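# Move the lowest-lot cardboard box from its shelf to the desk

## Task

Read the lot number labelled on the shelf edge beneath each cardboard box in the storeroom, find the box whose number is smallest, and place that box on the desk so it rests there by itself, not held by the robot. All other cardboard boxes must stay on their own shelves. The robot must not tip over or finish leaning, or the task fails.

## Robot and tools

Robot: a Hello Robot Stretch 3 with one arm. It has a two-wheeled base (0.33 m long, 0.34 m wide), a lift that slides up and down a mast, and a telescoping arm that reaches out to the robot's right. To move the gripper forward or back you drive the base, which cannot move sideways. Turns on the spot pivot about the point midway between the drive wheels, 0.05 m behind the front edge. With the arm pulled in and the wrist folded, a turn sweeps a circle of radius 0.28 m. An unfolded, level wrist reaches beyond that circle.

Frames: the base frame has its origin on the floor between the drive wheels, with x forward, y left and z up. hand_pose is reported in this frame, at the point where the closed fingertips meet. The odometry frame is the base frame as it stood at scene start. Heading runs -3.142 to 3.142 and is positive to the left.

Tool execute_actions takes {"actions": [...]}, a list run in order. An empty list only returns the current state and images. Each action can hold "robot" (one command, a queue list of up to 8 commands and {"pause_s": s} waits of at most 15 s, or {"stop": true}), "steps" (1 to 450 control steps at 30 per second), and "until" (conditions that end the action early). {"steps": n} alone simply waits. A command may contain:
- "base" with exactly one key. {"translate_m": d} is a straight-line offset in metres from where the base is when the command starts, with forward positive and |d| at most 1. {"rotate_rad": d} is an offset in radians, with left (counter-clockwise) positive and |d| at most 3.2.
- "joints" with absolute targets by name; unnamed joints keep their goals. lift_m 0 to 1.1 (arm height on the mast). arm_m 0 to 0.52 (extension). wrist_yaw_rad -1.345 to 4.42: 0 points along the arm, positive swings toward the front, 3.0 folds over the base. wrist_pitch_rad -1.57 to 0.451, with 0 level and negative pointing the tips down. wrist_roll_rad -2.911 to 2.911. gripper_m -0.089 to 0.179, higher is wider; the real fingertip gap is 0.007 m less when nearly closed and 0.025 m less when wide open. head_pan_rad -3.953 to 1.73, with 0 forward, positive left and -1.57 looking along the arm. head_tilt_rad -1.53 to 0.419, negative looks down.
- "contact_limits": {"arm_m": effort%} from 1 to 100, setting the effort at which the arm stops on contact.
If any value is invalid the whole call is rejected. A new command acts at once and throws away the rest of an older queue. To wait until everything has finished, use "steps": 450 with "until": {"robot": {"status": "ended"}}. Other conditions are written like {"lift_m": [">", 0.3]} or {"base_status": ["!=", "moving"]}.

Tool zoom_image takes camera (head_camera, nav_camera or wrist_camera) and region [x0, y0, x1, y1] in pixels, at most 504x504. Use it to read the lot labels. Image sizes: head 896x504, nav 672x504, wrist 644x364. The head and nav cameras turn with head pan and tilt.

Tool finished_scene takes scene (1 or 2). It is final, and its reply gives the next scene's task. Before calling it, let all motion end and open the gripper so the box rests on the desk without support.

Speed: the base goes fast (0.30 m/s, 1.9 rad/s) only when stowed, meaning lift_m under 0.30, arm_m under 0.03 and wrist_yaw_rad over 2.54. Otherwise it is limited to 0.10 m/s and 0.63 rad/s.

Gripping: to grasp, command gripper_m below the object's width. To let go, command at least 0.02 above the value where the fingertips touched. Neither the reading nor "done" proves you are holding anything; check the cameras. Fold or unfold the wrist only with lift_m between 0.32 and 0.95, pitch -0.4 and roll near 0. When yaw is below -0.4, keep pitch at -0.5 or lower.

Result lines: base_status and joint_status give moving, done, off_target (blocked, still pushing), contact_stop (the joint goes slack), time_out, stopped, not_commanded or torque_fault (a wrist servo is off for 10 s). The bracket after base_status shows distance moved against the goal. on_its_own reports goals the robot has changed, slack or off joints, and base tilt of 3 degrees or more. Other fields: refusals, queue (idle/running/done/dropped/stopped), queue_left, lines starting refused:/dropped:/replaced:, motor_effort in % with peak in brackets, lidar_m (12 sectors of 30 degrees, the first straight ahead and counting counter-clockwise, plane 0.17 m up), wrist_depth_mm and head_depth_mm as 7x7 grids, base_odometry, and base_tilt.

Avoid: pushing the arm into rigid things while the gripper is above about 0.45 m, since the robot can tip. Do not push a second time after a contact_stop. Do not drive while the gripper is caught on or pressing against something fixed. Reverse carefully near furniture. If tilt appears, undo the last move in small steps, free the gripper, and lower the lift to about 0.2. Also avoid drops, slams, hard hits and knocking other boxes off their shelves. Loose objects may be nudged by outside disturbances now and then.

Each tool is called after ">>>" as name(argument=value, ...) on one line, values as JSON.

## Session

>>> execute_actions(actions=[])

Scene clock: 0.00 s.
robot.base_odometry: x=+0.000 y=+0.000 heading=+0.000 (m, m, rad; robot's odometry frame)
robot.turned_by_wheels: +0.000 (rad since the last result)
robot.turned_by_imu: +0.000 (rad since the last result)
robot.base_tilt: forward=-1.5 right=-1.7 (deg)
robot.lidar_m: 2.46 1.11 0.77 0.73 0.74 0.97 1.82 2.13 1.65 1.10 1.03 1.29
robot.head_depth_mm: 1884 2526 2539 2505 2498 2496 2476 / 1900 2527 2500 2498 2462 2458 2434 / 1907 2501 2473 2457 2439 2434 2413 / 1917 2462 2447 2424 2419 2411 2399 / 1932 2439 2436 2387 2384 2381 2367 / 1944 2391 2397 2363 2381 2358 2338 / 1951 2381 2355 2346 2357 2312 2300
robot.base_status: not_commanded
robot.joint_positions: lift_m=+0.579 arm_m=+0.001 wrist_yaw_rad=+3.055 wrist_pitch_rad=-0.411 wrist_roll_rad=-0.007 gripper_m=+0.037 head_pan_rad=-0.013 head_tilt_rad=-0.006
robot.joint_goals: lift_m=+0.579 arm_m=+0.001 wrist_yaw_rad=+3.055 wrist_pitch_rad=-0.411 wrist_roll_rad=-0.007 gripper_m=+0.037 head_pan_rad=-0.013 head_tilt_rad=-0.006
robot.joint_status: lift_m=not_commanded arm_m=not_commanded wrist_yaw_rad=not_commanded wrist_pitch_rad=not_commanded wrist_roll_rad=not_commanded gripper_m=not_commanded head_pan_rad=not_commanded head_tilt_rad=not_commanded
robot.measured_speeds: translate_m=+0.000 rotate_rad=+0.000 lift_m=+0.000 arm_m=+0.000 wrist_yaw_rad=+0.000 wrist_pitch_rad=+0.000 wrist_roll_rad=+0.000 head_pan_rad=+0.000 head_tilt_rad=+0.000
robot: refusals=0 queue=idle queue_left=0
robot.motor_effort: left_wheel=+0 right_wheel=+0 lift_m=+19 arm_m=-1 wrist_yaw_rad=+0 wrist_pitch_rad=+5 wrist_roll_rad=+0 gripper_m=+0 head_pan_rad=+0 head_tilt_rad=+2 (%)
robot.hand_pose: x=-0.0017 y=+0.0790 z=+0.5931 quat_wxyz=(+0.174, +0.695, +0.115, +0.688) (m; robot's base frame)
robot.wrist_depth_mm: 671 689 698 715 732 771 785 / 749 749 769 785 824 838 852 / 769 842 847 879 933 925 965 / 869 901 - 959 - - - / - 999 - - - - - / 867 864 - 877 888 879 876 / 735 745 729 759 749 765 741
pictures: head_camera (sideways: a quarter turn clockwise sets it upright), nav_camera (sideways: a quarter turn counterclockwise sets it upright), wrist_camera
Images, in order (width x height): head_camera 896x504, nav_camera 672x504, wrist_camera 644x364.

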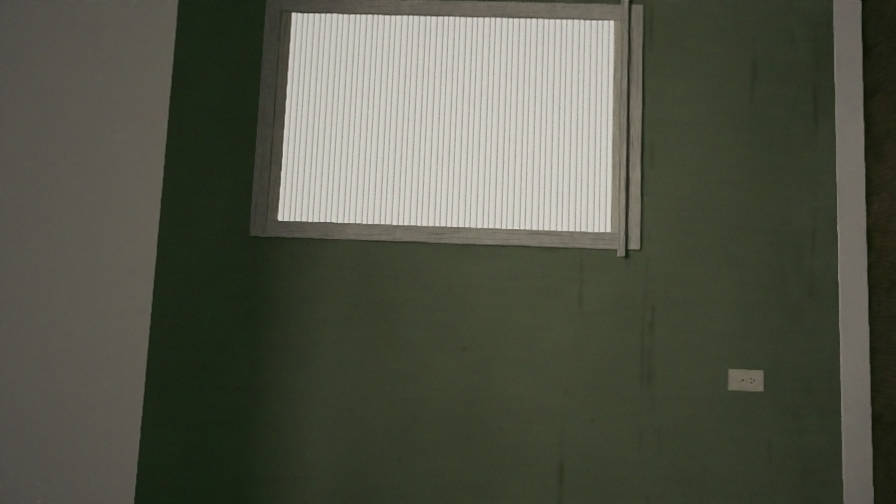

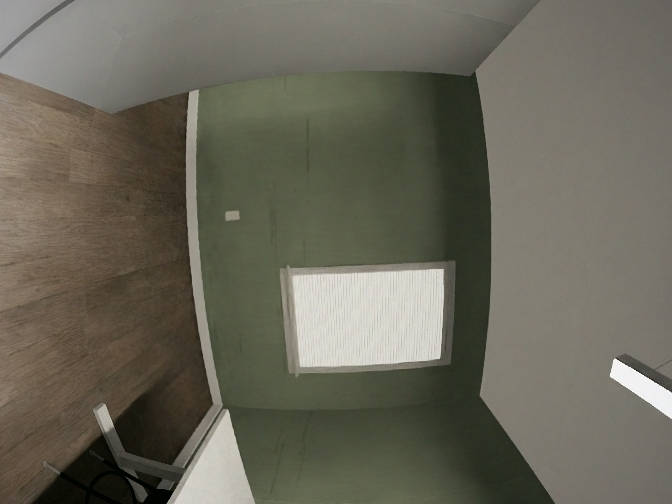

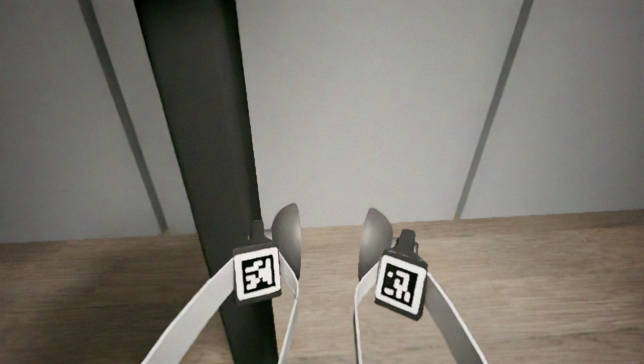

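>>> execute_actions(actions=[{"robot":{"joints":{"head_pan_rad":-3.0,"head_tilt_rad":-0.4,"lift_m":0.25}},"steps":450,"until":{"robot":{"head_pan_rad_status":["!=","moving"]}}},{"steps":3}])

Scene clock: 2.10 s.
robot.base_odometry: x=+0.000 y=+0.000 heading=+0.000 (m, m, rad; robot's odometry frame)
robot.turned_by_wheels: +0.000 (rad since the last result)
robot.turned_by_imu: +0.001 (rad since the last result)
robot.base_tilt: forward=-1.3 right=-1.5 (deg)
robot.lidar_m: 2.46 1.12 0.77 0.73 0.74 0.97 1.82 2.13 1.65 1.10 1.03 1.29
robot.head_depth_mm: 1948 2059 2156 2245 2296 1947 1551 / 1965 2080 2147 2274 2414 1918 1536 / 1965 2086 2172 2277 2412 1918 1535 / 1930 2054 2177 2240 2282 1892 1520 / 1950 2079 2002 2049 2157 1894 1511 / 1987 2128 2219 2333 2329 1867 1502 / 2008 2145 2230 2367 2304 1854 1504
robot.base_status: not_commanded
robot.joint_positions: lift_m=+0.389 arm_m=+0.001 wrist_yaw_rad=+3.055 wrist_pitch_rad=-0.411 wrist_roll_rad=-0.007 gripper_m=+0.037 head_pan_rad=-2.993 head_tilt_rad=-0.395
robot.joint_goals: lift_m=+0.250 arm_m=+0.001 wrist_yaw_rad=+3.055 wrist_pitch_rad=-0.411 wrist_roll_rad=-0.007 gripper_m=+0.037 head_pan_rad=-3.000 head_tilt_rad=-0.400
robot.joint_status: lift_m=moving arm_m=not_commanded wrist_yaw_rad=not_commanded wrist_pitch_rad=not_commanded wrist_roll_rad=not_commanded gripper_m=not_commanded head_pan_rad=done head_tilt_rad=done
robot.measured_speeds: translate_m=+0.000 rotate_rad=+0.000 lift_m=-0.110 arm_m=+0.000 wrist_yaw_rad=+0.000 wrist_pitch_rad=+0.000 wrist_roll_rad=+0.000 head_pan_rad=+0.000 head_tilt_rad=+0.000
robot: refusals=0 queue=running queue_left=0
robot.motor_effort: left_wheel=+0(0) right_wheel=+0(0) lift_m=+10(16) arm_m=-1(2) wrist_yaw_rad=+0(0) wrist_pitch_rad=+5(5) wrist_roll_rad=+0(0) gripper_m=+0(0) head_pan_rad=-5(54) head_tilt_rad=-2(21) (%)
robot.hand_pose: x=-0.0017 y=+0.0790 z=+0.4028 quat_wxyz=(+0.174, +0.695, +0.115, +0.688) (m; robot's base frame)
robot.wrist_depth_mm: 686 674 720 732 740 762 807 / 731 728 788 785 835 843 871 / 807 801 841 869 913 933 971 / 849 884 - 883 966 973 951 / 762 751 - 775 797 752 788 / 626 631 - 641 639 644 653 / 535 544 - 558 550 550 558
pictures: head_camera (sideways: a quarter turn clockwise sets it upright), nav_camera (sideways: a quarter turn counterclockwise sets it upright), wrist_camera
Images, in order (width x height): head_camera 896x504, nav_camera 672x504, wrist_camera 644x364.

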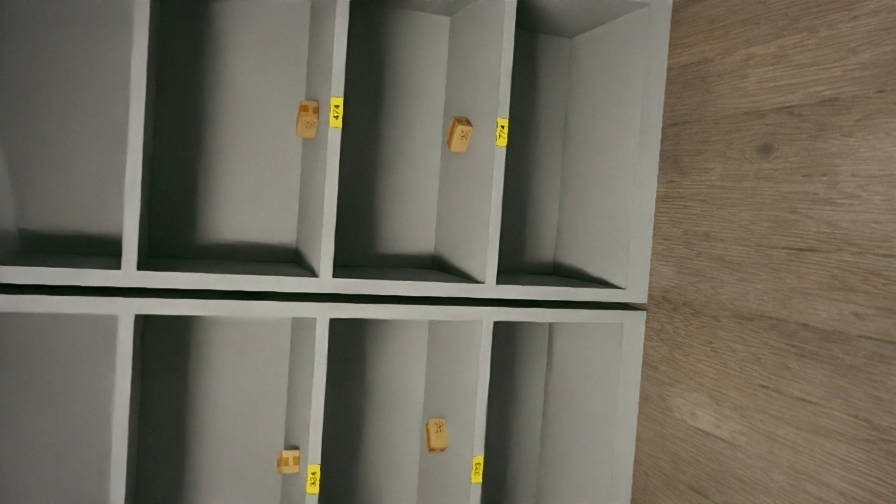

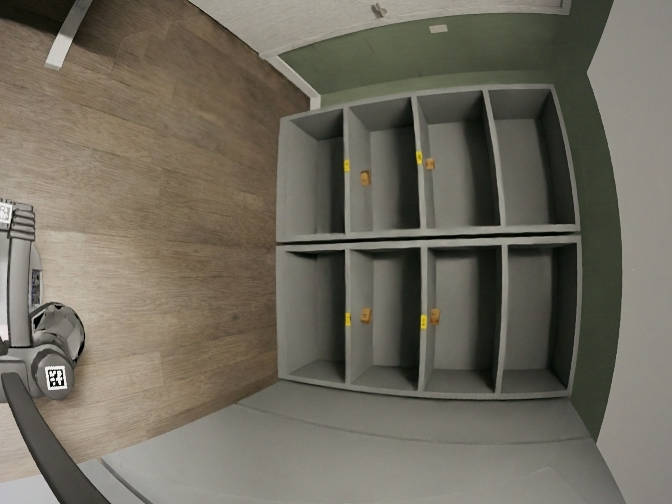

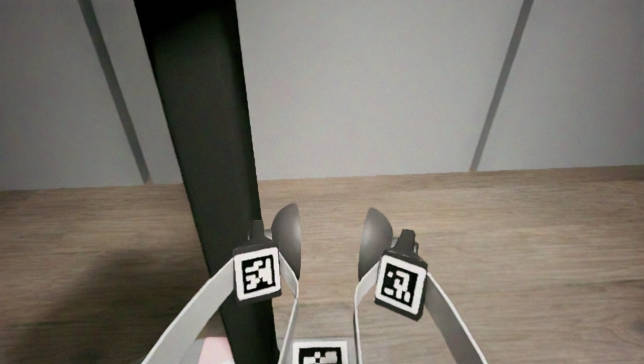

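>>> zoom_image(camera="head_camera", region=[270, 400, 500, 504])

>>> zoom_image(camera="head_camera", region=[290, 80, 520, 170])

Region (270, 400, 500, 504) of head_camera's 896x504 image, scaled by 2.191, with more detail than that image has; it fills the top 228 rows of this view, and the rest is white.

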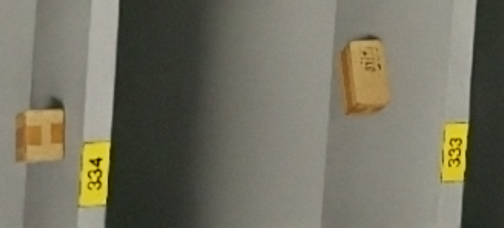

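Region (290, 80, 520, 170) of head_camera's 896x504 image, scaled by 2.191, with more detail than that image has; it fills the top 197 rows of this view, and the rest is white.

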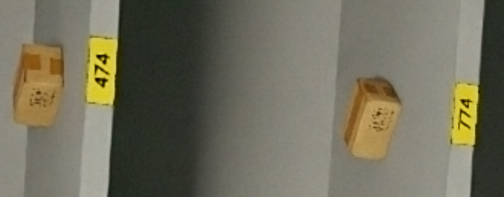

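>>> execute_actions(actions=[{"robot":[{"base":{"rotate_rad":0.066},"joints":{"head_pan_rad":1.3,"head_tilt_rad":-0.5}},{"base":{"translate_m":1.0}},{"base":{"translate_m":0.9}}],"steps":450,"until":{"robot":{"status":"ended"}}}])

Scene clock: 14.57 s.
robot.base_odometry: x=+1.896 y=+0.125 heading=+0.066 (m, m, rad; robot's odometry frame)
robot.turned_by_wheels: +0.066 (rad since the last result)
robot.turned_by_imu: +0.069 (rad since the last result)
robot.base_tilt: forward=-1.5 right=-1.7 (deg)
robot.lidar_m: 0.57 0.59 0.81 2.19 0.92 1.04 2.85 1.54 1.34 1.55 0.82 0.60
robot.head_depth_mm: 910 930 951 977 1000 1027 1057 / 1080 1108 1144 1172 1211 1248 1277 / 1326 1380 1419 1475 1536 1570 1406 / 1732 1802 1899 1991 1999 1697 1401 / 1932 2069 2239 2427 2136 1691 1394 / 1885 2024 2170 2372 2119 1676 1382 / 1828 1953 2114 2261 2112 1663 1383
robot.base_status: done (translate_m +0.9000 of +0.9000)
robot.joint_positions: lift_m=+0.250 arm_m=+0.001 wrist_yaw_rad=+3.055 wrist_pitch_rad=-0.411 wrist_roll_rad=-0.007 gripper_m=+0.037 head_pan_rad=+1.293 head_tilt_rad=-0.494
robot.joint_goals: lift_m=+0.250 arm_m=+0.001 wrist_yaw_rad=+3.055 wrist_pitch_rad=-0.411 wrist_roll_rad=-0.007 gripper_m=+0.037 head_pan_rad=+1.300 head_tilt_rad=-0.500
robot.joint_status: lift_m=done arm_m=not_commanded wrist_yaw_rad=not_commanded wrist_pitch_rad=not_commanded wrist_roll_rad=not_commanded gripper_m=not_commanded head_pan_rad=done head_tilt_rad=done
robot.measured_speeds: translate_m=+0.000 rotate_rad=+0.000 lift_m=+0.000 arm_m=+0.000 wrist_yaw_rad=+0.000 wrist_pitch_rad=+0.000 wrist_roll_rad=+0.000 head_pan_rad=+0.000 head_tilt_rad=+0.000
robot: refusals=0 queue=done queue_left=0
robot.motor_effort: left_wheel=-1(6) right_wheel=+3(11) lift_m=+11(11) arm_m=-2(2) wrist_yaw_rad=+0(0) wrist_pitch_rad=+5(5) wrist_roll_rad=+0(0) gripper_m=+0(0) head_pan_rad=+4(51) head_tilt_rad=-2(12) (%)
robot.hand_pose: x=-0.0017 y=+0.0789 z=+0.2647 quat_wxyz=(+0.174, +0.695, +0.115, +0.688) (m; robot's base frame)
robot.wrist_depth_mm: 712 732 - - - - 657 / 779 795 - - - 986 659 / 831 844 906 906 924 880 676 / 672 673 - 695 693 712 633 / 547 546 - 556 581 566 563 / 471 - - - - 462 471 / - - - - 405 400 405
pictures: head_camera (sideways: a quarter turn clockwise sets it upright), nav_camera (sideways: a quarter turn counterclockwise sets it upright), wrist_camera
Images, in order (width x height): head_camera 896x504, nav_camera 672x504, wrist_camera 644x364.

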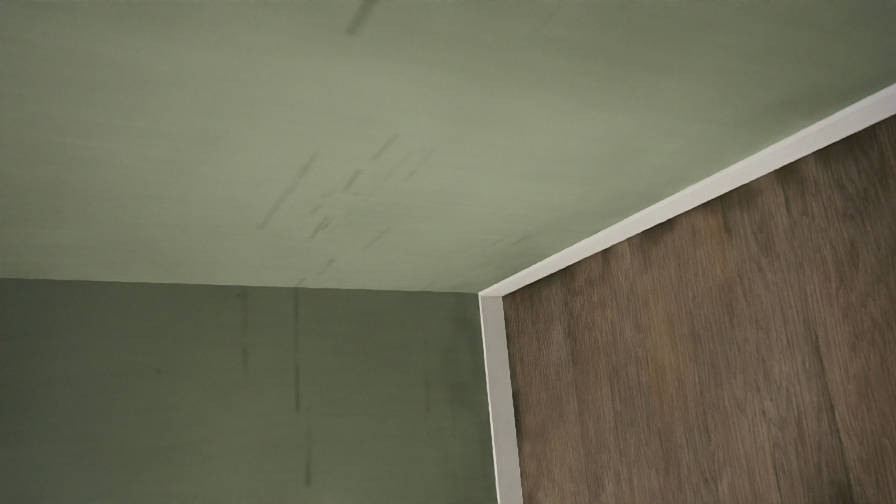

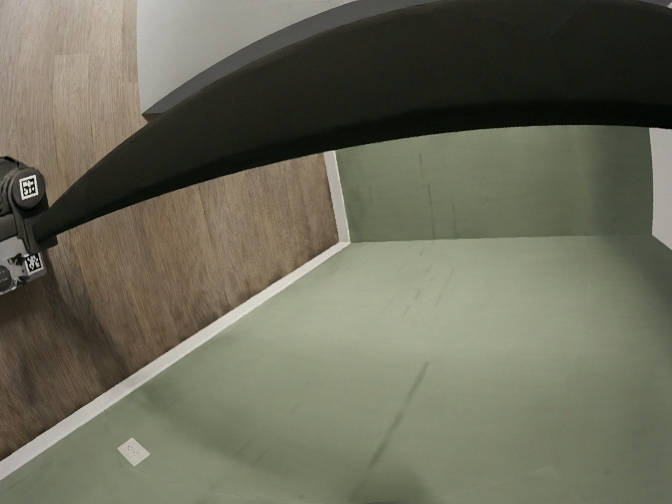

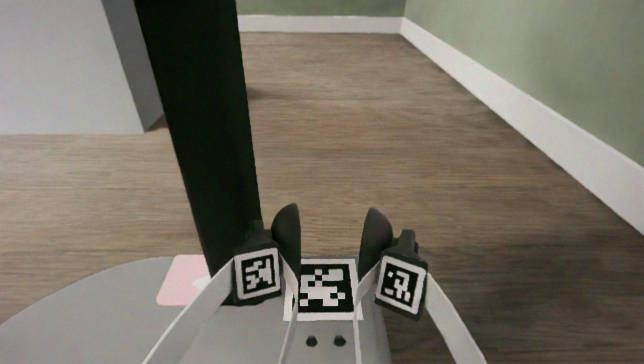

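>>> execute_actions(actions=[{"robot":[{"base":{"rotate_rad":1.58},"joints":{"head_pan_rad":-2.45,"head_tilt_rad":-0.5}},{"base":{"translate_m":1.0}},{"base":{"translate_m":0.68}},{"base":{"rotate_rad":-1.58}},{"base":{"translate_m":-0.2}}],"steps":450,"until":{"robot":{"status":"ended"}}},{"steps":450,"until":{"robot":{"status":"ended"}}}])

Scene clock: 30.30 s.
robot.base_odometry: x=+1.570 y=+1.787 heading=+0.066 (m, m, rad; robot's odometry frame)
robot.turned_by_wheels: +0.000 (rad since the last result)
robot.turned_by_imu: +0.003 (rad since the last result)
robot.base_tilt: forward=-1.4 right=-1.6 (deg)
robot.lidar_m: 0.76 0.75 0.55 0.53 0.54 0.74 2.03 1.23 0.55 2.82 1.08 0.79
robot.head_depth_mm: 1034 1106 1222 1721 2077 1738 1426 / 1092 1157 1186 1315 1414 1578 1418 / 1164 1246 1153 1418 1292 1563 1388 / 1235 1320 1126 1504 1280 1108 1328 / 1134 1219 1015 784 1197 999 1280 / 1035 1103 1088 725 1253 990 888 / 947 1007 1027 682 1155 926 747
robot.base_status: done (translate_m -0.2000 of -0.2000)
robot.joint_positions: lift_m=+0.250 arm_m=+0.001 wrist_yaw_rad=+3.055 wrist_pitch_rad=-0.411 wrist_roll_rad=-0.007 gripper_m=+0.037 head_pan_rad=-2.443 head_tilt_rad=-0.495
robot.joint_goals: lift_m=+0.250 arm_m=+0.001 wrist_yaw_rad=+3.055 wrist_pitch_rad=-0.411 wrist_roll_rad=-0.007 gripper_m=+0.037 head_pan_rad=-2.450 head_tilt_rad=-0.500
robot.joint_status: lift_m=done arm_m=not_commanded wrist_yaw_rad=not_commanded wrist_pitch_rad=not_commanded wrist_roll_rad=not_commanded gripper_m=not_commanded head_pan_rad=done head_tilt_rad=done
robot.measured_speeds: translate_m=+0.000 rotate_rad=+0.000 lift_m=+0.000 arm_m=+0.000 wrist_yaw_rad=+0.000 wrist_pitch_rad=+0.000 wrist_roll_rad=+0.000 head_pan_rad=+0.000 head_tilt_rad=+0.000
robot: refusals=0 queue=done queue_left=0
robot.motor_effort: left_wheel=+2(8) right_wheel=-2(14) lift_m=+11(11) arm_m=-1(2) wrist_yaw_rad=+0(0) wrist_pitch_rad=+5(5) wrist_roll_rad=+0(0) gripper_m=+0(0) head_pan_rad=-4(52) head_tilt_rad=-2(1) (%)
robot.hand_pose: x=-0.0017 y=+0.0789 z=+0.2647 quat_wxyz=(+0.174, +0.695, +0.115, +0.688) (m; robot's base frame)
robot.wrist_depth_mm: 524 514 522 529 530 536 540 / 557 574 574 575 580 599 593 / 616 630 628 634 652 642 658 / 638 644 - 658 672 675 699 / 536 552 - 557 586 561 559 / 472 - - - - 471 472 / - - - - 404 403 397
pictures: head_camera (sideways: a quarter turn clockwise sets it upright), nav_camera (sideways: a quarter turn counterclockwise sets it upright), wrist_camera
Images, in order (width x height): head_camera 896x504, nav_camera 672x504, wrist_camera 644x364.

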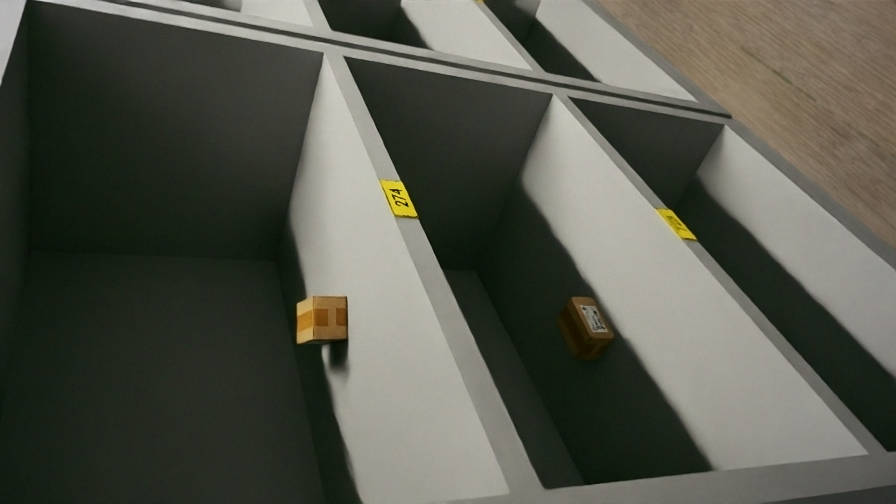

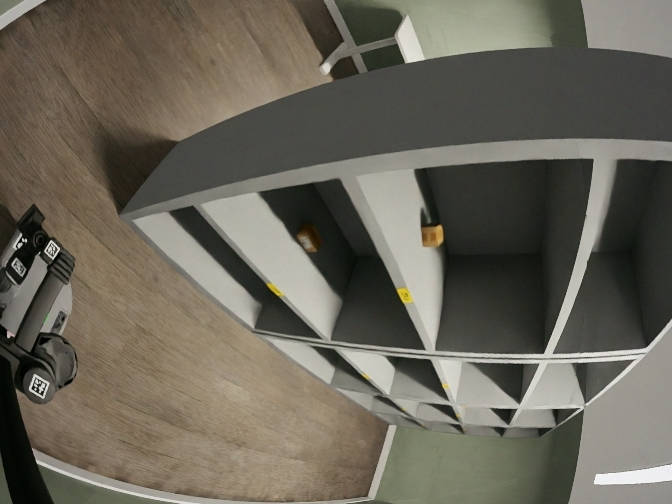

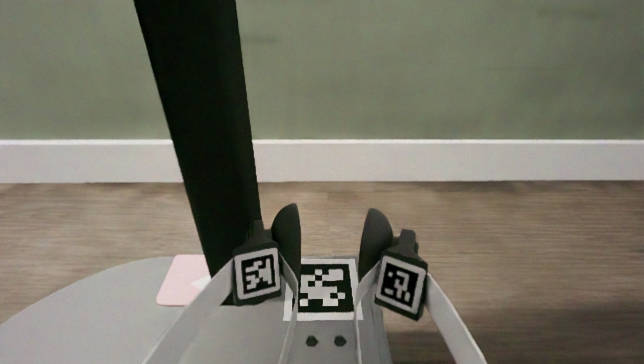

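Start backing while I zoom.

>>> zoom_image(camera="head_camera", region=[630, 190, 730, 260])

>>> execute_actions(actions=[{"robot":{"base":{"translate_m":-0.9},"joints":{"head_pan_rad":-2.5}},"steps":450,"until":{"robot":{"status":"ended"}}}])

Region (630, 190, 730, 260) of head_camera's 896x504 image, scaled by 5.040, with more detail than that image has; it fills the top 353 rows of this view, and the rest is white.

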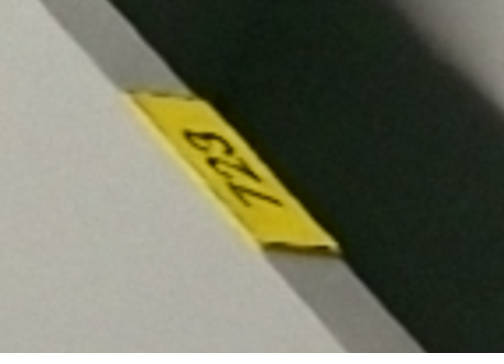

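Scene clock: 35.10 s.
robot.base_odometry: x=+0.672 y=+1.728 heading=+0.066 (m, m, rad; robot's odometry frame)
robot.turned_by_wheels: +0.000 (rad since the last result)
robot.turned_by_imu: +0.001 (rad since the last result)
robot.base_tilt: forward=-1.3 right=-1.7 (deg)
robot.lidar_m: 1.66 0.75 0.54 0.52 0.54 0.74 2.01 1.27 0.54 0.91 0.85 0.77
robot.head_depth_mm: 1080 1603 2093 2045 2155 1737 1426 / 1103 1171 1231 1368 1562 1677 1418 / 1165 1250 1166 1432 1394 1605 1412 / 1249 1334 1130 1513 1277 1508 1349 / 1201 1297 1027 834 1217 1032 1316 / 1085 1155 996 765 1250 990 1243 / 987 1052 1057 682 1195 903 790
robot.base_status: done (translate_m -0.9000 of -0.9000)
robot.joint_positions: lift_m=+0.250 arm_m=+0.001 wrist_yaw_rad=+3.055 wrist_pitch_rad=-0.411 wrist_roll_rad=-0.007 gripper_m=+0.037 head_pan_rad=-2.493 head_tilt_rad=-0.495
robot.joint_goals: lift_m=+0.250 arm_m=+0.001 wrist_yaw_rad=+3.055 wrist_pitch_rad=-0.411 wrist_roll_rad=-0.007 gripper_m=+0.037 head_pan_rad=-2.500 head_tilt_rad=-0.500
robot.joint_status: lift_m=done arm_m=not_commanded wrist_yaw_rad=not_commanded wrist_pitch_rad=not_commanded wrist_roll_rad=not_commanded gripper_m=not_commanded head_pan_rad=done head_tilt_rad=done
robot.measured_speeds: translate_m=+0.000 rotate_rad=+0.000 lift_m=+0.000 arm_m=+0.000 wrist_yaw_rad=+0.000 wrist_pitch_rad=+0.000 wrist_roll_rad=+0.000 head_pan_rad=+0.000 head_tilt_rad=+0.000
robot: refusals=0 queue=done queue_left=0
robot.motor_effort: left_wheel=+2(5) right_wheel=-3(10) lift_m=+11(11) arm_m=-2(1) wrist_yaw_rad=+0(0) wrist_pitch_rad=+5(5) wrist_roll_rad=+0(0) gripper_m=+0(0) head_pan_rad=-5(12) head_tilt_rad=-2(2) (%)
robot.hand_pose: x=-0.0017 y=+0.0789 z=+0.2647 quat_wxyz=(+0.174, +0.695, +0.115, +0.688) (m; robot's base frame)
robot.wrist_depth_mm: 506 519 528 523 529 534 541 / 545 559 562 573 580 575 589 / 609 613 628 626 635 653 643 / 637 660 - 655 664 666 676 / 540 545 - 554 569 556 560 / 474 - - - - 468 472 / - - - - 406 406 403
pictures: head_camera (sideways: a quarter turn clockwise sets it upright), nav_camera (sideways: a quarter turn counterclockwise sets it upright), wrist_camera
Images, in order (width x height): head_camera 896x504, nav_camera 672x504, wrist_camera 644x364.

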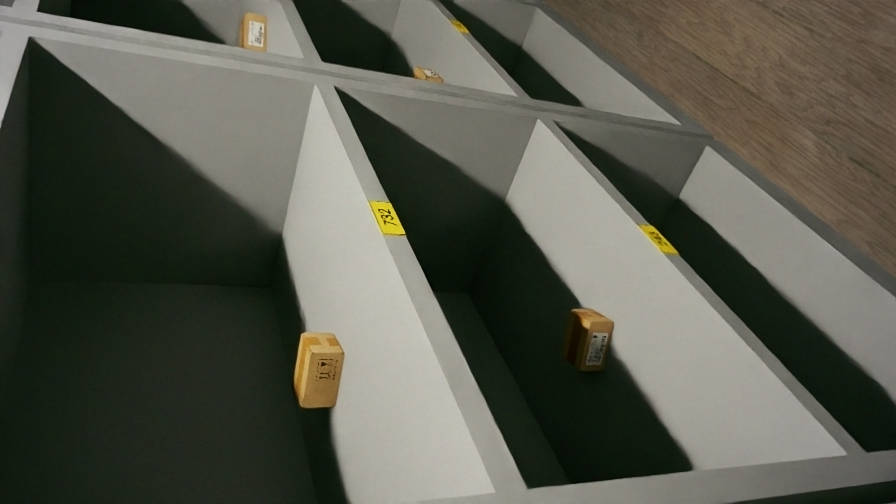

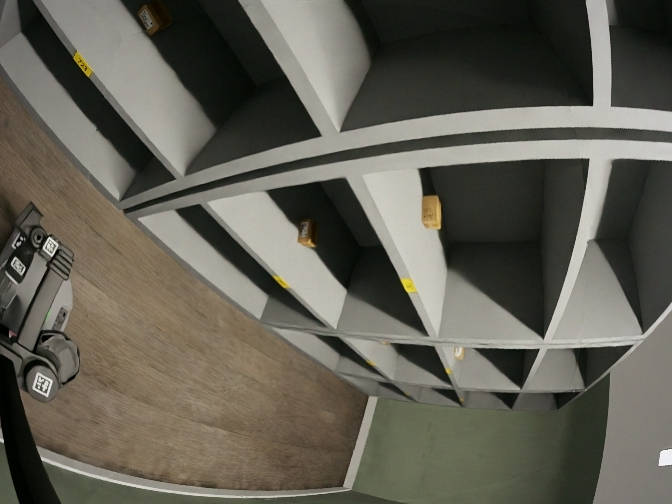

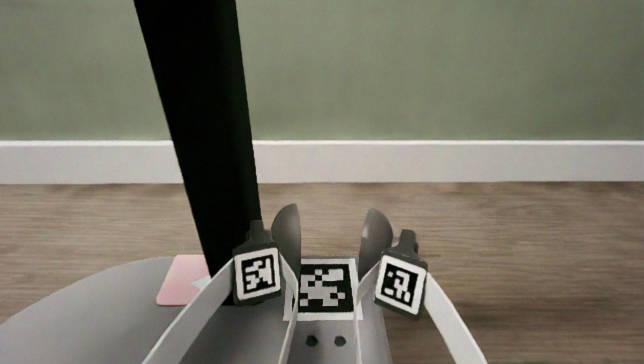

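>>> zoom_image(camera="head_camera", region=[620, 205, 700, 270])

>>> execute_actions(actions=[{"robot":{"base":{"translate_m":-0.9},"joints":{"head_pan_rad":-2.55}},"steps":450,"until":{"robot":{"status":"ended"}}}])

Region (620, 205, 700, 270) of head_camera's 896x504 image, scaled by 6.300, with more detail than that image has; it fills the top 410 rows of this view, and the rest is white.

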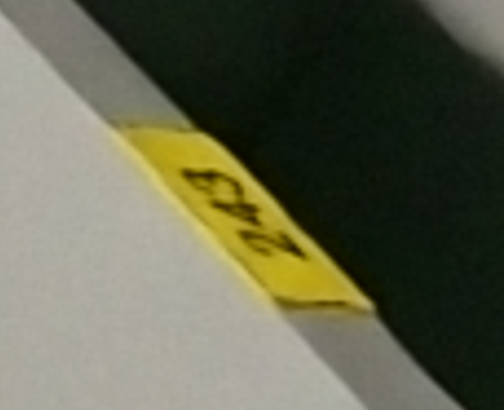

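Scene clock: 39.90 s.
robot.base_odometry: x=-0.226 y=+1.669 heading=+0.066 (m, m, rad; robot's odometry frame)
robot.turned_by_wheels: +0.000 (rad since the last result)
robot.turned_by_imu: +0.001 (rad since the last result)
robot.base_tilt: forward=-1.3 right=-1.7 (deg)
robot.lidar_m: 2.04 0.74 0.54 0.52 0.54 0.73 2.00 1.30 0.56 0.94 0.80 0.75
robot.head_depth_mm: 1702 1996 2116 2265 2222 1736 1425 / 1116 1200 1313 1704 2041 1718 1414 / 1172 1253 1273 1439 1498 1629 1411 / 1242 1337 1127 1519 1280 1556 1372 / 1270 1367 961 1540 1221 1091 1313 / 1145 1222 1084 813 1255 990 1276 / 1039 1102 1065 715 1200 907 826
robot.base_status: done (translate_m -0.9000 of -0.9000)
robot.joint_positions: lift_m=+0.250 arm_m=+0.001 wrist_yaw_rad=+3.055 wrist_pitch_rad=-0.411 wrist_roll_rad=-0.007 gripper_m=+0.037 head_pan_rad=-2.543 head_tilt_rad=-0.495
robot.joint_goals: lift_m=+0.250 arm_m=+0.001 wrist_yaw_rad=+3.055 wrist_pitch_rad=-0.411 wrist_roll_rad=-0.007 gripper_m=+0.037 head_pan_rad=-2.550 head_tilt_rad=-0.500
robot.joint_status: lift_m=done arm_m=not_commanded wrist_yaw_rad=not_commanded wrist_pitch_rad=not_commanded wrist_roll_rad=not_commanded gripper_m=not_commanded head_pan_rad=done head_tilt_rad=done
robot.measured_speeds: translate_m=+0.000 rotate_rad=+0.000 lift_m=+0.000 arm_m=+0.000 wrist_yaw_rad=+0.000 wrist_pitch_rad=+0.000 wrist_roll_rad=+0.000 head_pan_rad=+0.000 head_tilt_rad=+0.000
robot: refusals=0 queue=done queue_left=0
robot.motor_effort: left_wheel=+2(5) right_wheel=-3(10) lift_m=+11(11) arm_m=-2(2) wrist_yaw_rad=-1(0) wrist_pitch_rad=+5(5) wrist_roll_rad=+0(0) gripper_m=+0(1) head_pan_rad=-4(13) head_tilt_rad=-2(2) (%)
robot.hand_pose: x=-0.0017 y=+0.0789 z=+0.2647 quat_wxyz=(+0.174, +0.695, +0.115, +0.688) (m; robot's base frame)
robot.wrist_depth_mm: 501 505 521 518 521 531 524 / 544 546 563 563 560 574 586 / 609 616 630 634 628 643 633 / 624 647 - 650 666 674 661 / 544 555 - 555 594 566 566 / 475 - - - - 470 472 / - - - - 405 406 400
pictures: head_camera (sideways: a quarter turn clockwise sets it upright), nav_camera (sideways: a quarter turn counterclockwise sets it upright), wrist_camera
Images, in order (width x height): head_camera 896x504, nav_camera 672x504, wrist_camera 644x364.

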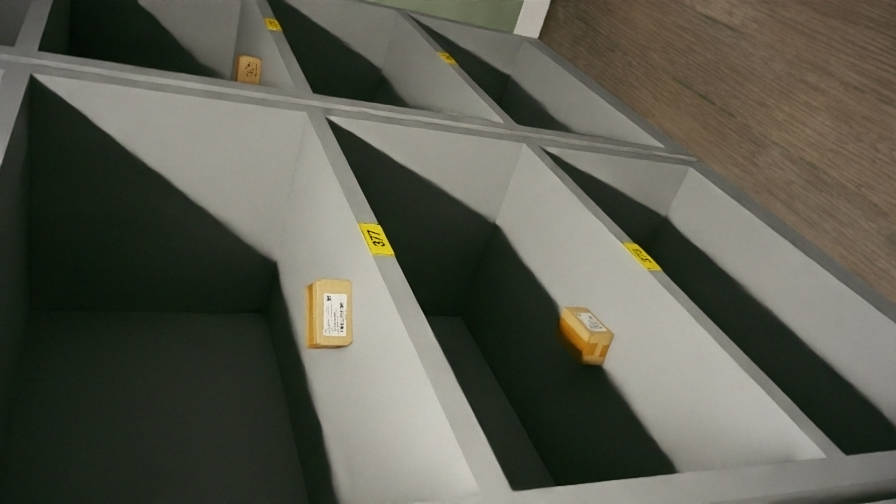

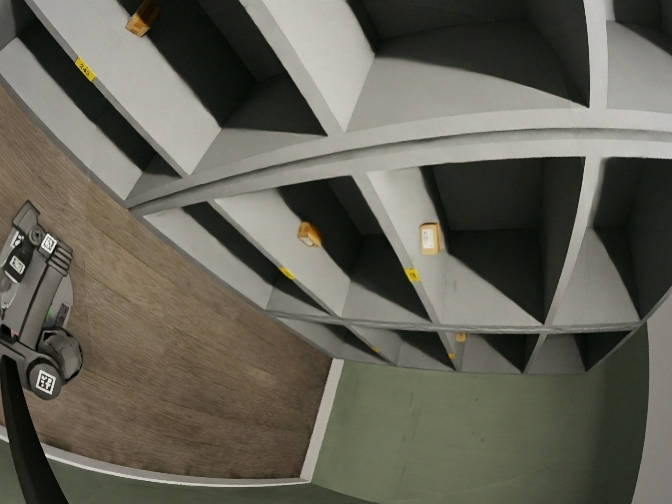

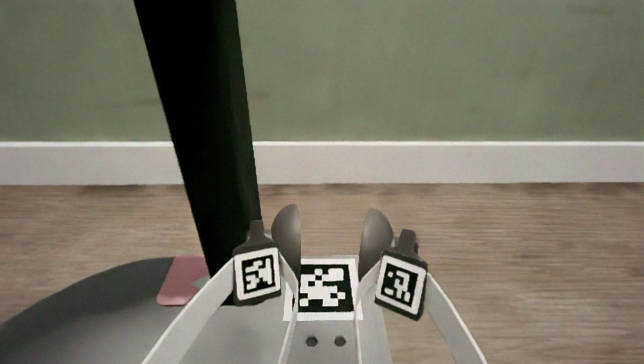

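>>> zoom_image(camera="head_camera", region=[600, 220, 680, 285])

>>> zoom_image(camera="head_camera", region=[250, 5, 310, 45])

>>> zoom_image(camera="head_camera", region=[420, 35, 480, 80])

Region (600, 220, 680, 285) of head_camera's 896x504 image, scaled by 6.300, with more detail than that image has; it fills the top 410 rows of this view, and the rest is white.

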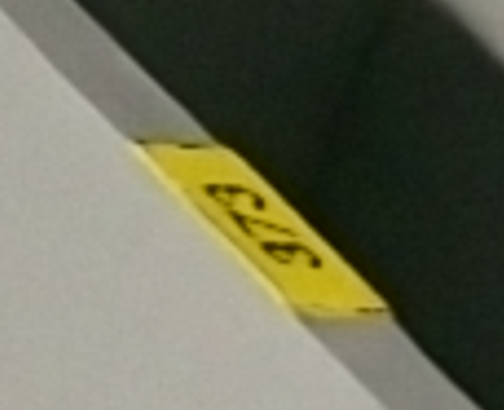

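Region (250, 5, 310, 45) of head_camera's 896x504 image, scaled by 8.400, with more detail than that image has.

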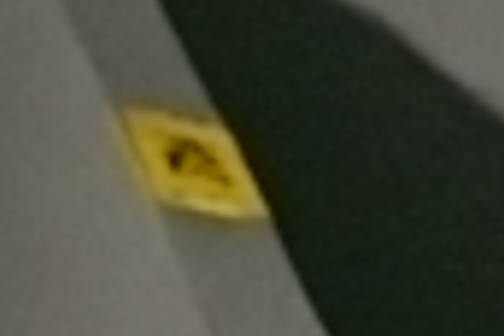

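Region (420, 35, 480, 80) of head_camera's 896x504 image, scaled by 8.400, with more detail than that image has; it fills the top 378 rows of this view, and the rest is white.

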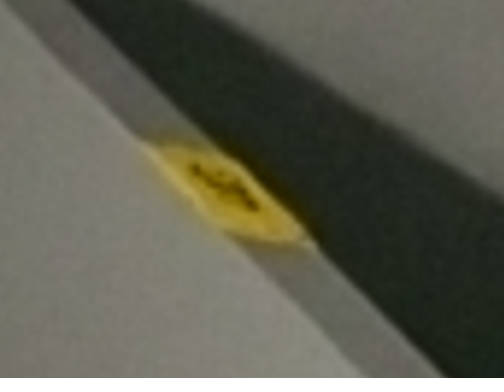

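>>> execute_actions(actions=[{"robot":{"base":{"translate_m":-0.6},"joints":{"head_pan_rad":-2.7}},"steps":450,"until":{"robot":{"status":"ended"}}}])

Scene clock: 43.63 s.
robot.base_odometry: x=-0.824 y=+1.629 heading=+0.066 (m, m, rad; robot's odometry frame)
robot.turned_by_wheels: +0.000 (rad since the last result)
robot.turned_by_imu: +0.001 (rad since the last result)
robot.base_tilt: forward=-1.4 right=-1.5 (deg)
robot.lidar_m: 2.04 0.74 0.53 0.51 0.53 0.73 1.59 0.78 0.86 0.89 0.54 1.26
robot.head_depth_mm: 1357 1435 1531 1636 1762 1739 1425 / 1403 1489 1600 1716 1848 1719 1421 / 1414 1517 1633 1751 1938 1715 1418 / 1476 1581 1521 1746 1886 1646 1401 / 1523 1628 1204 1736 1318 1580 1359 / 716 766 824 874 946 1044 1149 / 651 697 760 802 920 977 1170
robot.base_status: done (translate_m -0.6000 of -0.6000)
robot.joint_positions: lift_m=+0.250 arm_m=+0.001 wrist_yaw_rad=+3.055 wrist_pitch_rad=-0.411 wrist_roll_rad=-0.007 gripper_m=+0.037 head_pan_rad=-2.693 head_tilt_rad=-0.495
robot.joint_goals: lift_m=+0.250 arm_m=+0.001 wrist_yaw_rad=+3.055 wrist_pitch_rad=-0.411 wrist_roll_rad=-0.007 gripper_m=+0.037 head_pan_rad=-2.700 head_tilt_rad=-0.500
robot.joint_status: lift_m=done arm_m=not_commanded wrist_yaw_rad=not_commanded wrist_pitch_rad=not_commanded wrist_roll_rad=not_commanded gripper_m=not_commanded head_pan_rad=done head_tilt_rad=done
robot.measured_speeds: translate_m=+0.000 rotate_rad=+0.000 lift_m=+0.000 arm_m=+0.000 wrist_yaw_rad=+0.000 wrist_pitch_rad=+0.000 wrist_roll_rad=+0.000 head_pan_rad=+0.000 head_tilt_rad=+0.000
robot: refusals=0 queue=done queue_left=0
robot.motor_effort: left_wheel=+2(5) right_wheel=-2(10) lift_m=+11(11) arm_m=-1(1) wrist_yaw_rad=+1(0) wrist_pitch_rad=+5(6) wrist_roll_rad=+0(1) gripper_m=+0(1) head_pan_rad=-5(21) head_tilt_rad=-2(2) (%)
robot.hand_pose: x=-0.0017 y=+0.0789 z=+0.2647 quat_wxyz=(+0.174, +0.695, +0.115, +0.688) (m; robot's base frame)
robot.wrist_depth_mm: 503 510 511 514 517 522 529 / 554 557 555 571 575 583 573 / 612 616 631 615 633 636 640 / 635 640 - 666 675 665 671 / 542 537 - 557 567 561 561 / 473 - - - - 471 477 / - - - - 401 405 402
pictures: head_camera (sideways: a quarter turn clockwise sets it upright), nav_camera (sideways: a quarter turn counterclockwise sets it upright), wrist_camera
Images, in order (width x height): head_camera 896x504, nav_camera 672x504, wrist_camera 644x364.

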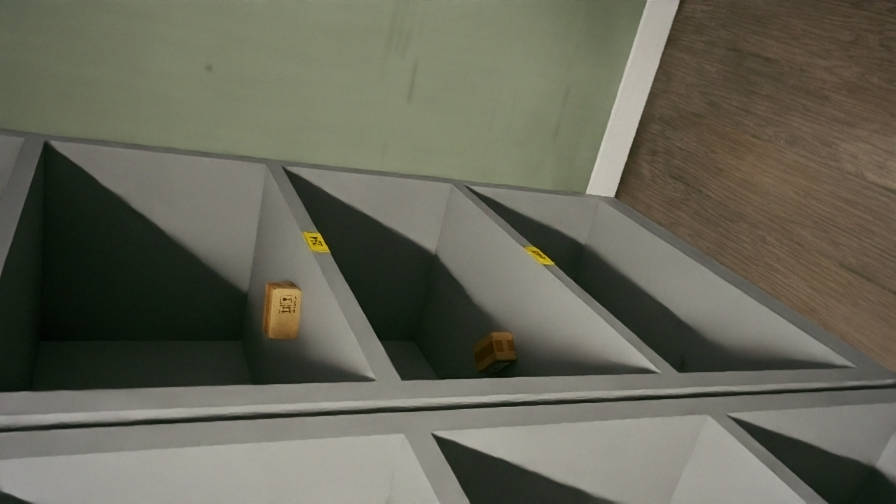

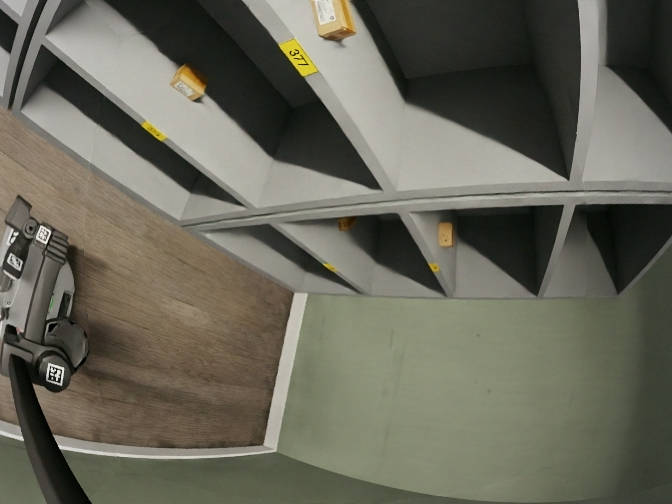

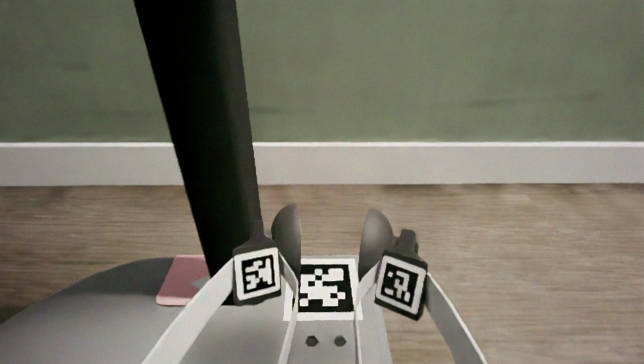

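>>> zoom_image(camera="head_camera", region=[290, 220, 350, 265])

>>> zoom_image(camera="head_camera", region=[510, 235, 570, 280])

Region (290, 220, 350, 265) of head_camera's 896x504 image, scaled by 8.400, with more detail than that image has; it fills the top 378 rows of this view, and the rest is white.

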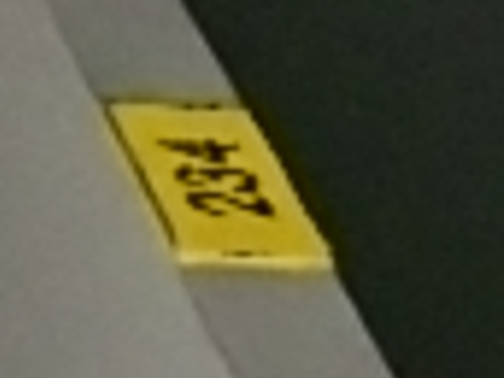

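Region (510, 235, 570, 280) of head_camera's 896x504 image, scaled by 8.400, with more detail than that image has; it fills the top 378 rows of this view, and the rest is white.

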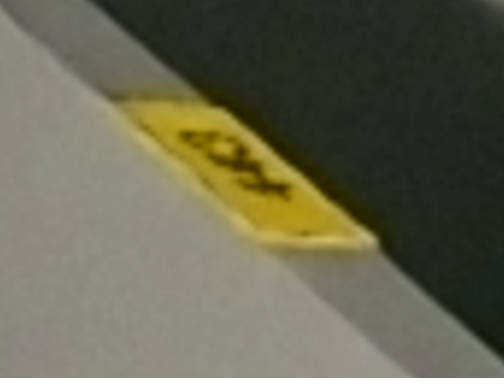

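>>> execute_actions(actions=[{"robot":[{"base":{"translate_m":-0.55},"joints":{"lift_m":0.29,"head_pan_rad":-1.57,"head_tilt_rad":-0.45}},{"base":{"translate_m":-0.52},"joints":{"lift_m":0.9,"wrist_pitch_rad":-0.4,"wrist_roll_rad":0}},{"joints":{"wrist_yaw_rad":0.0,"gripper_m":0.17}}],"steps":450,"until":{"robot":{"status":"ended"}}}])

Scene clock: 56.30 s.
robot.base_odometry: x=-1.892 y=+1.559 heading=+0.066 (m, m, rad; robot's odometry frame)
robot.turned_by_wheels: +0.000 (rad since the last result)
robot.turned_by_imu: +0.003 (rad since the last result)
robot.base_tilt: forward=-1.4 right=-1.4 (deg)
robot.lidar_m: 2.01 0.73 0.53 0.51 0.53 0.55 0.53 0.55 0.69 0.95 0.61 1.34
robot.head_depth_mm: 806 863 924 802 586 1069 891 / 805 860 924 793 580 1059 895 / 803 857 922 780 573 1049 907 / 802 856 921 724 571 1044 - / 800 853 917 762 589 1035 848 / 798 852 916 751 583 1031 822 / 795 850 912 739 577 1021 840
robot.base_status: done (translate_m -0.5200 of -0.5200)
robot.joint_positions: lift_m=+0.900 arm_m=+0.001 wrist_yaw_rad=+0.002 wrist_pitch_rad=-0.415 wrist_roll_rad=-0.006 gripper_m=+0.170 head_pan_rad=-1.577 head_tilt_rad=-0.458
robot.joint_goals: lift_m=+0.900 arm_m=+0.001 wrist_yaw_rad=+0.000 wrist_pitch_rad=-0.400 wrist_roll_rad=+0.000 gripper_m=+0.170 head_pan_rad=-1.570 head_tilt_rad=-0.450
robot.joint_status: lift_m=done arm_m=not_commanded wrist_yaw_rad=done wrist_pitch_rad=done wrist_roll_rad=done gripper_m=done head_pan_rad=done head_tilt_rad=done
robot.measured_speeds: translate_m=+0.000 rotate_rad=+0.000 lift_m=+0.000 arm_m=+0.000 wrist_yaw_rad=+0.000 wrist_pitch_rad=+0.000 wrist_roll_rad=+0.000 head_pan_rad=+0.000 head_tilt_rad=+0.000
robot: refusals=0 queue=done queue_left=0
robot.motor_effort: left_wheel=+1(5) right_wheel=-2(11) lift_m=+26(31) arm_m=-2(2) wrist_yaw_rad=-3(4) wrist_pitch_rad=+5(5) wrist_roll_rad=+4(3) gripper_m=+1(84) head_pan_rad=+4(52) head_tilt_rad=+3(9) (%)
robot.hand_pose: x=-0.0210 y=-0.3703 z=+0.9128 quat_wxyz=(+0.694, +0.147, -0.689, -0.145) (m; robot's base frame)
robot.wrist_depth_mm: 248 243 239 235 238 245 253 / 422 588 735 720 696 241 238 / 436 622 815 795 792 767 573 / 439 628 881 836 841 827 574 / 434 674 728 692 732 736 566 / 433 572 597 603 613 615 532 / 525 535 526 517 525 526 498
pictures: head_camera (sideways: a quarter turn clockwise sets it upright), nav_camera (sideways: a quarter turn counterclockwise sets it upright), wrist_camera
Images, in order (width x height): head_camera 896x504, nav_camera 672x504, wrist_camera 644x364.

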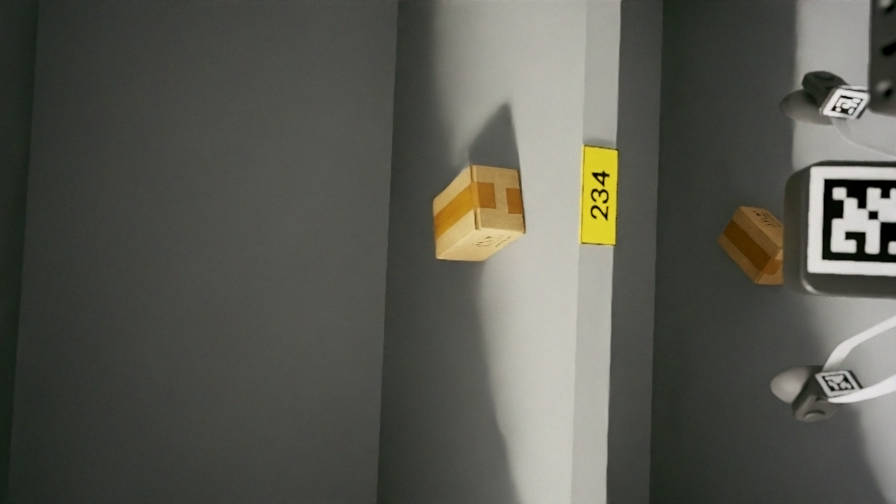

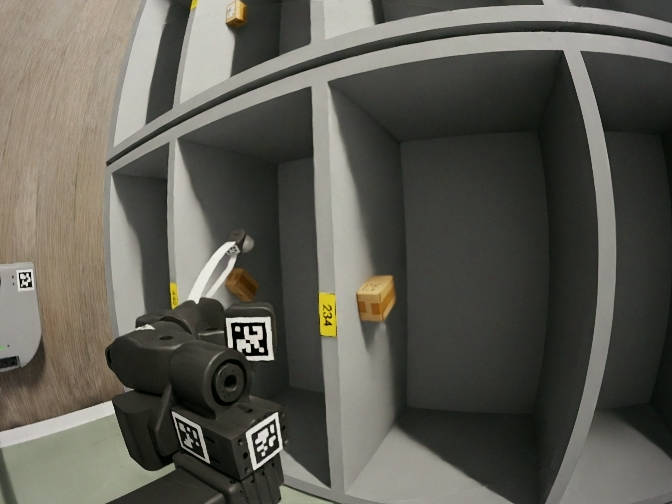

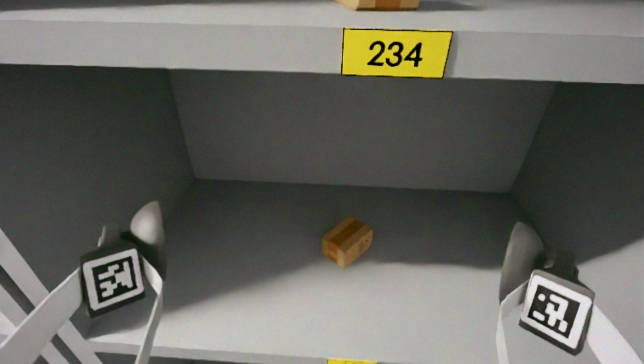

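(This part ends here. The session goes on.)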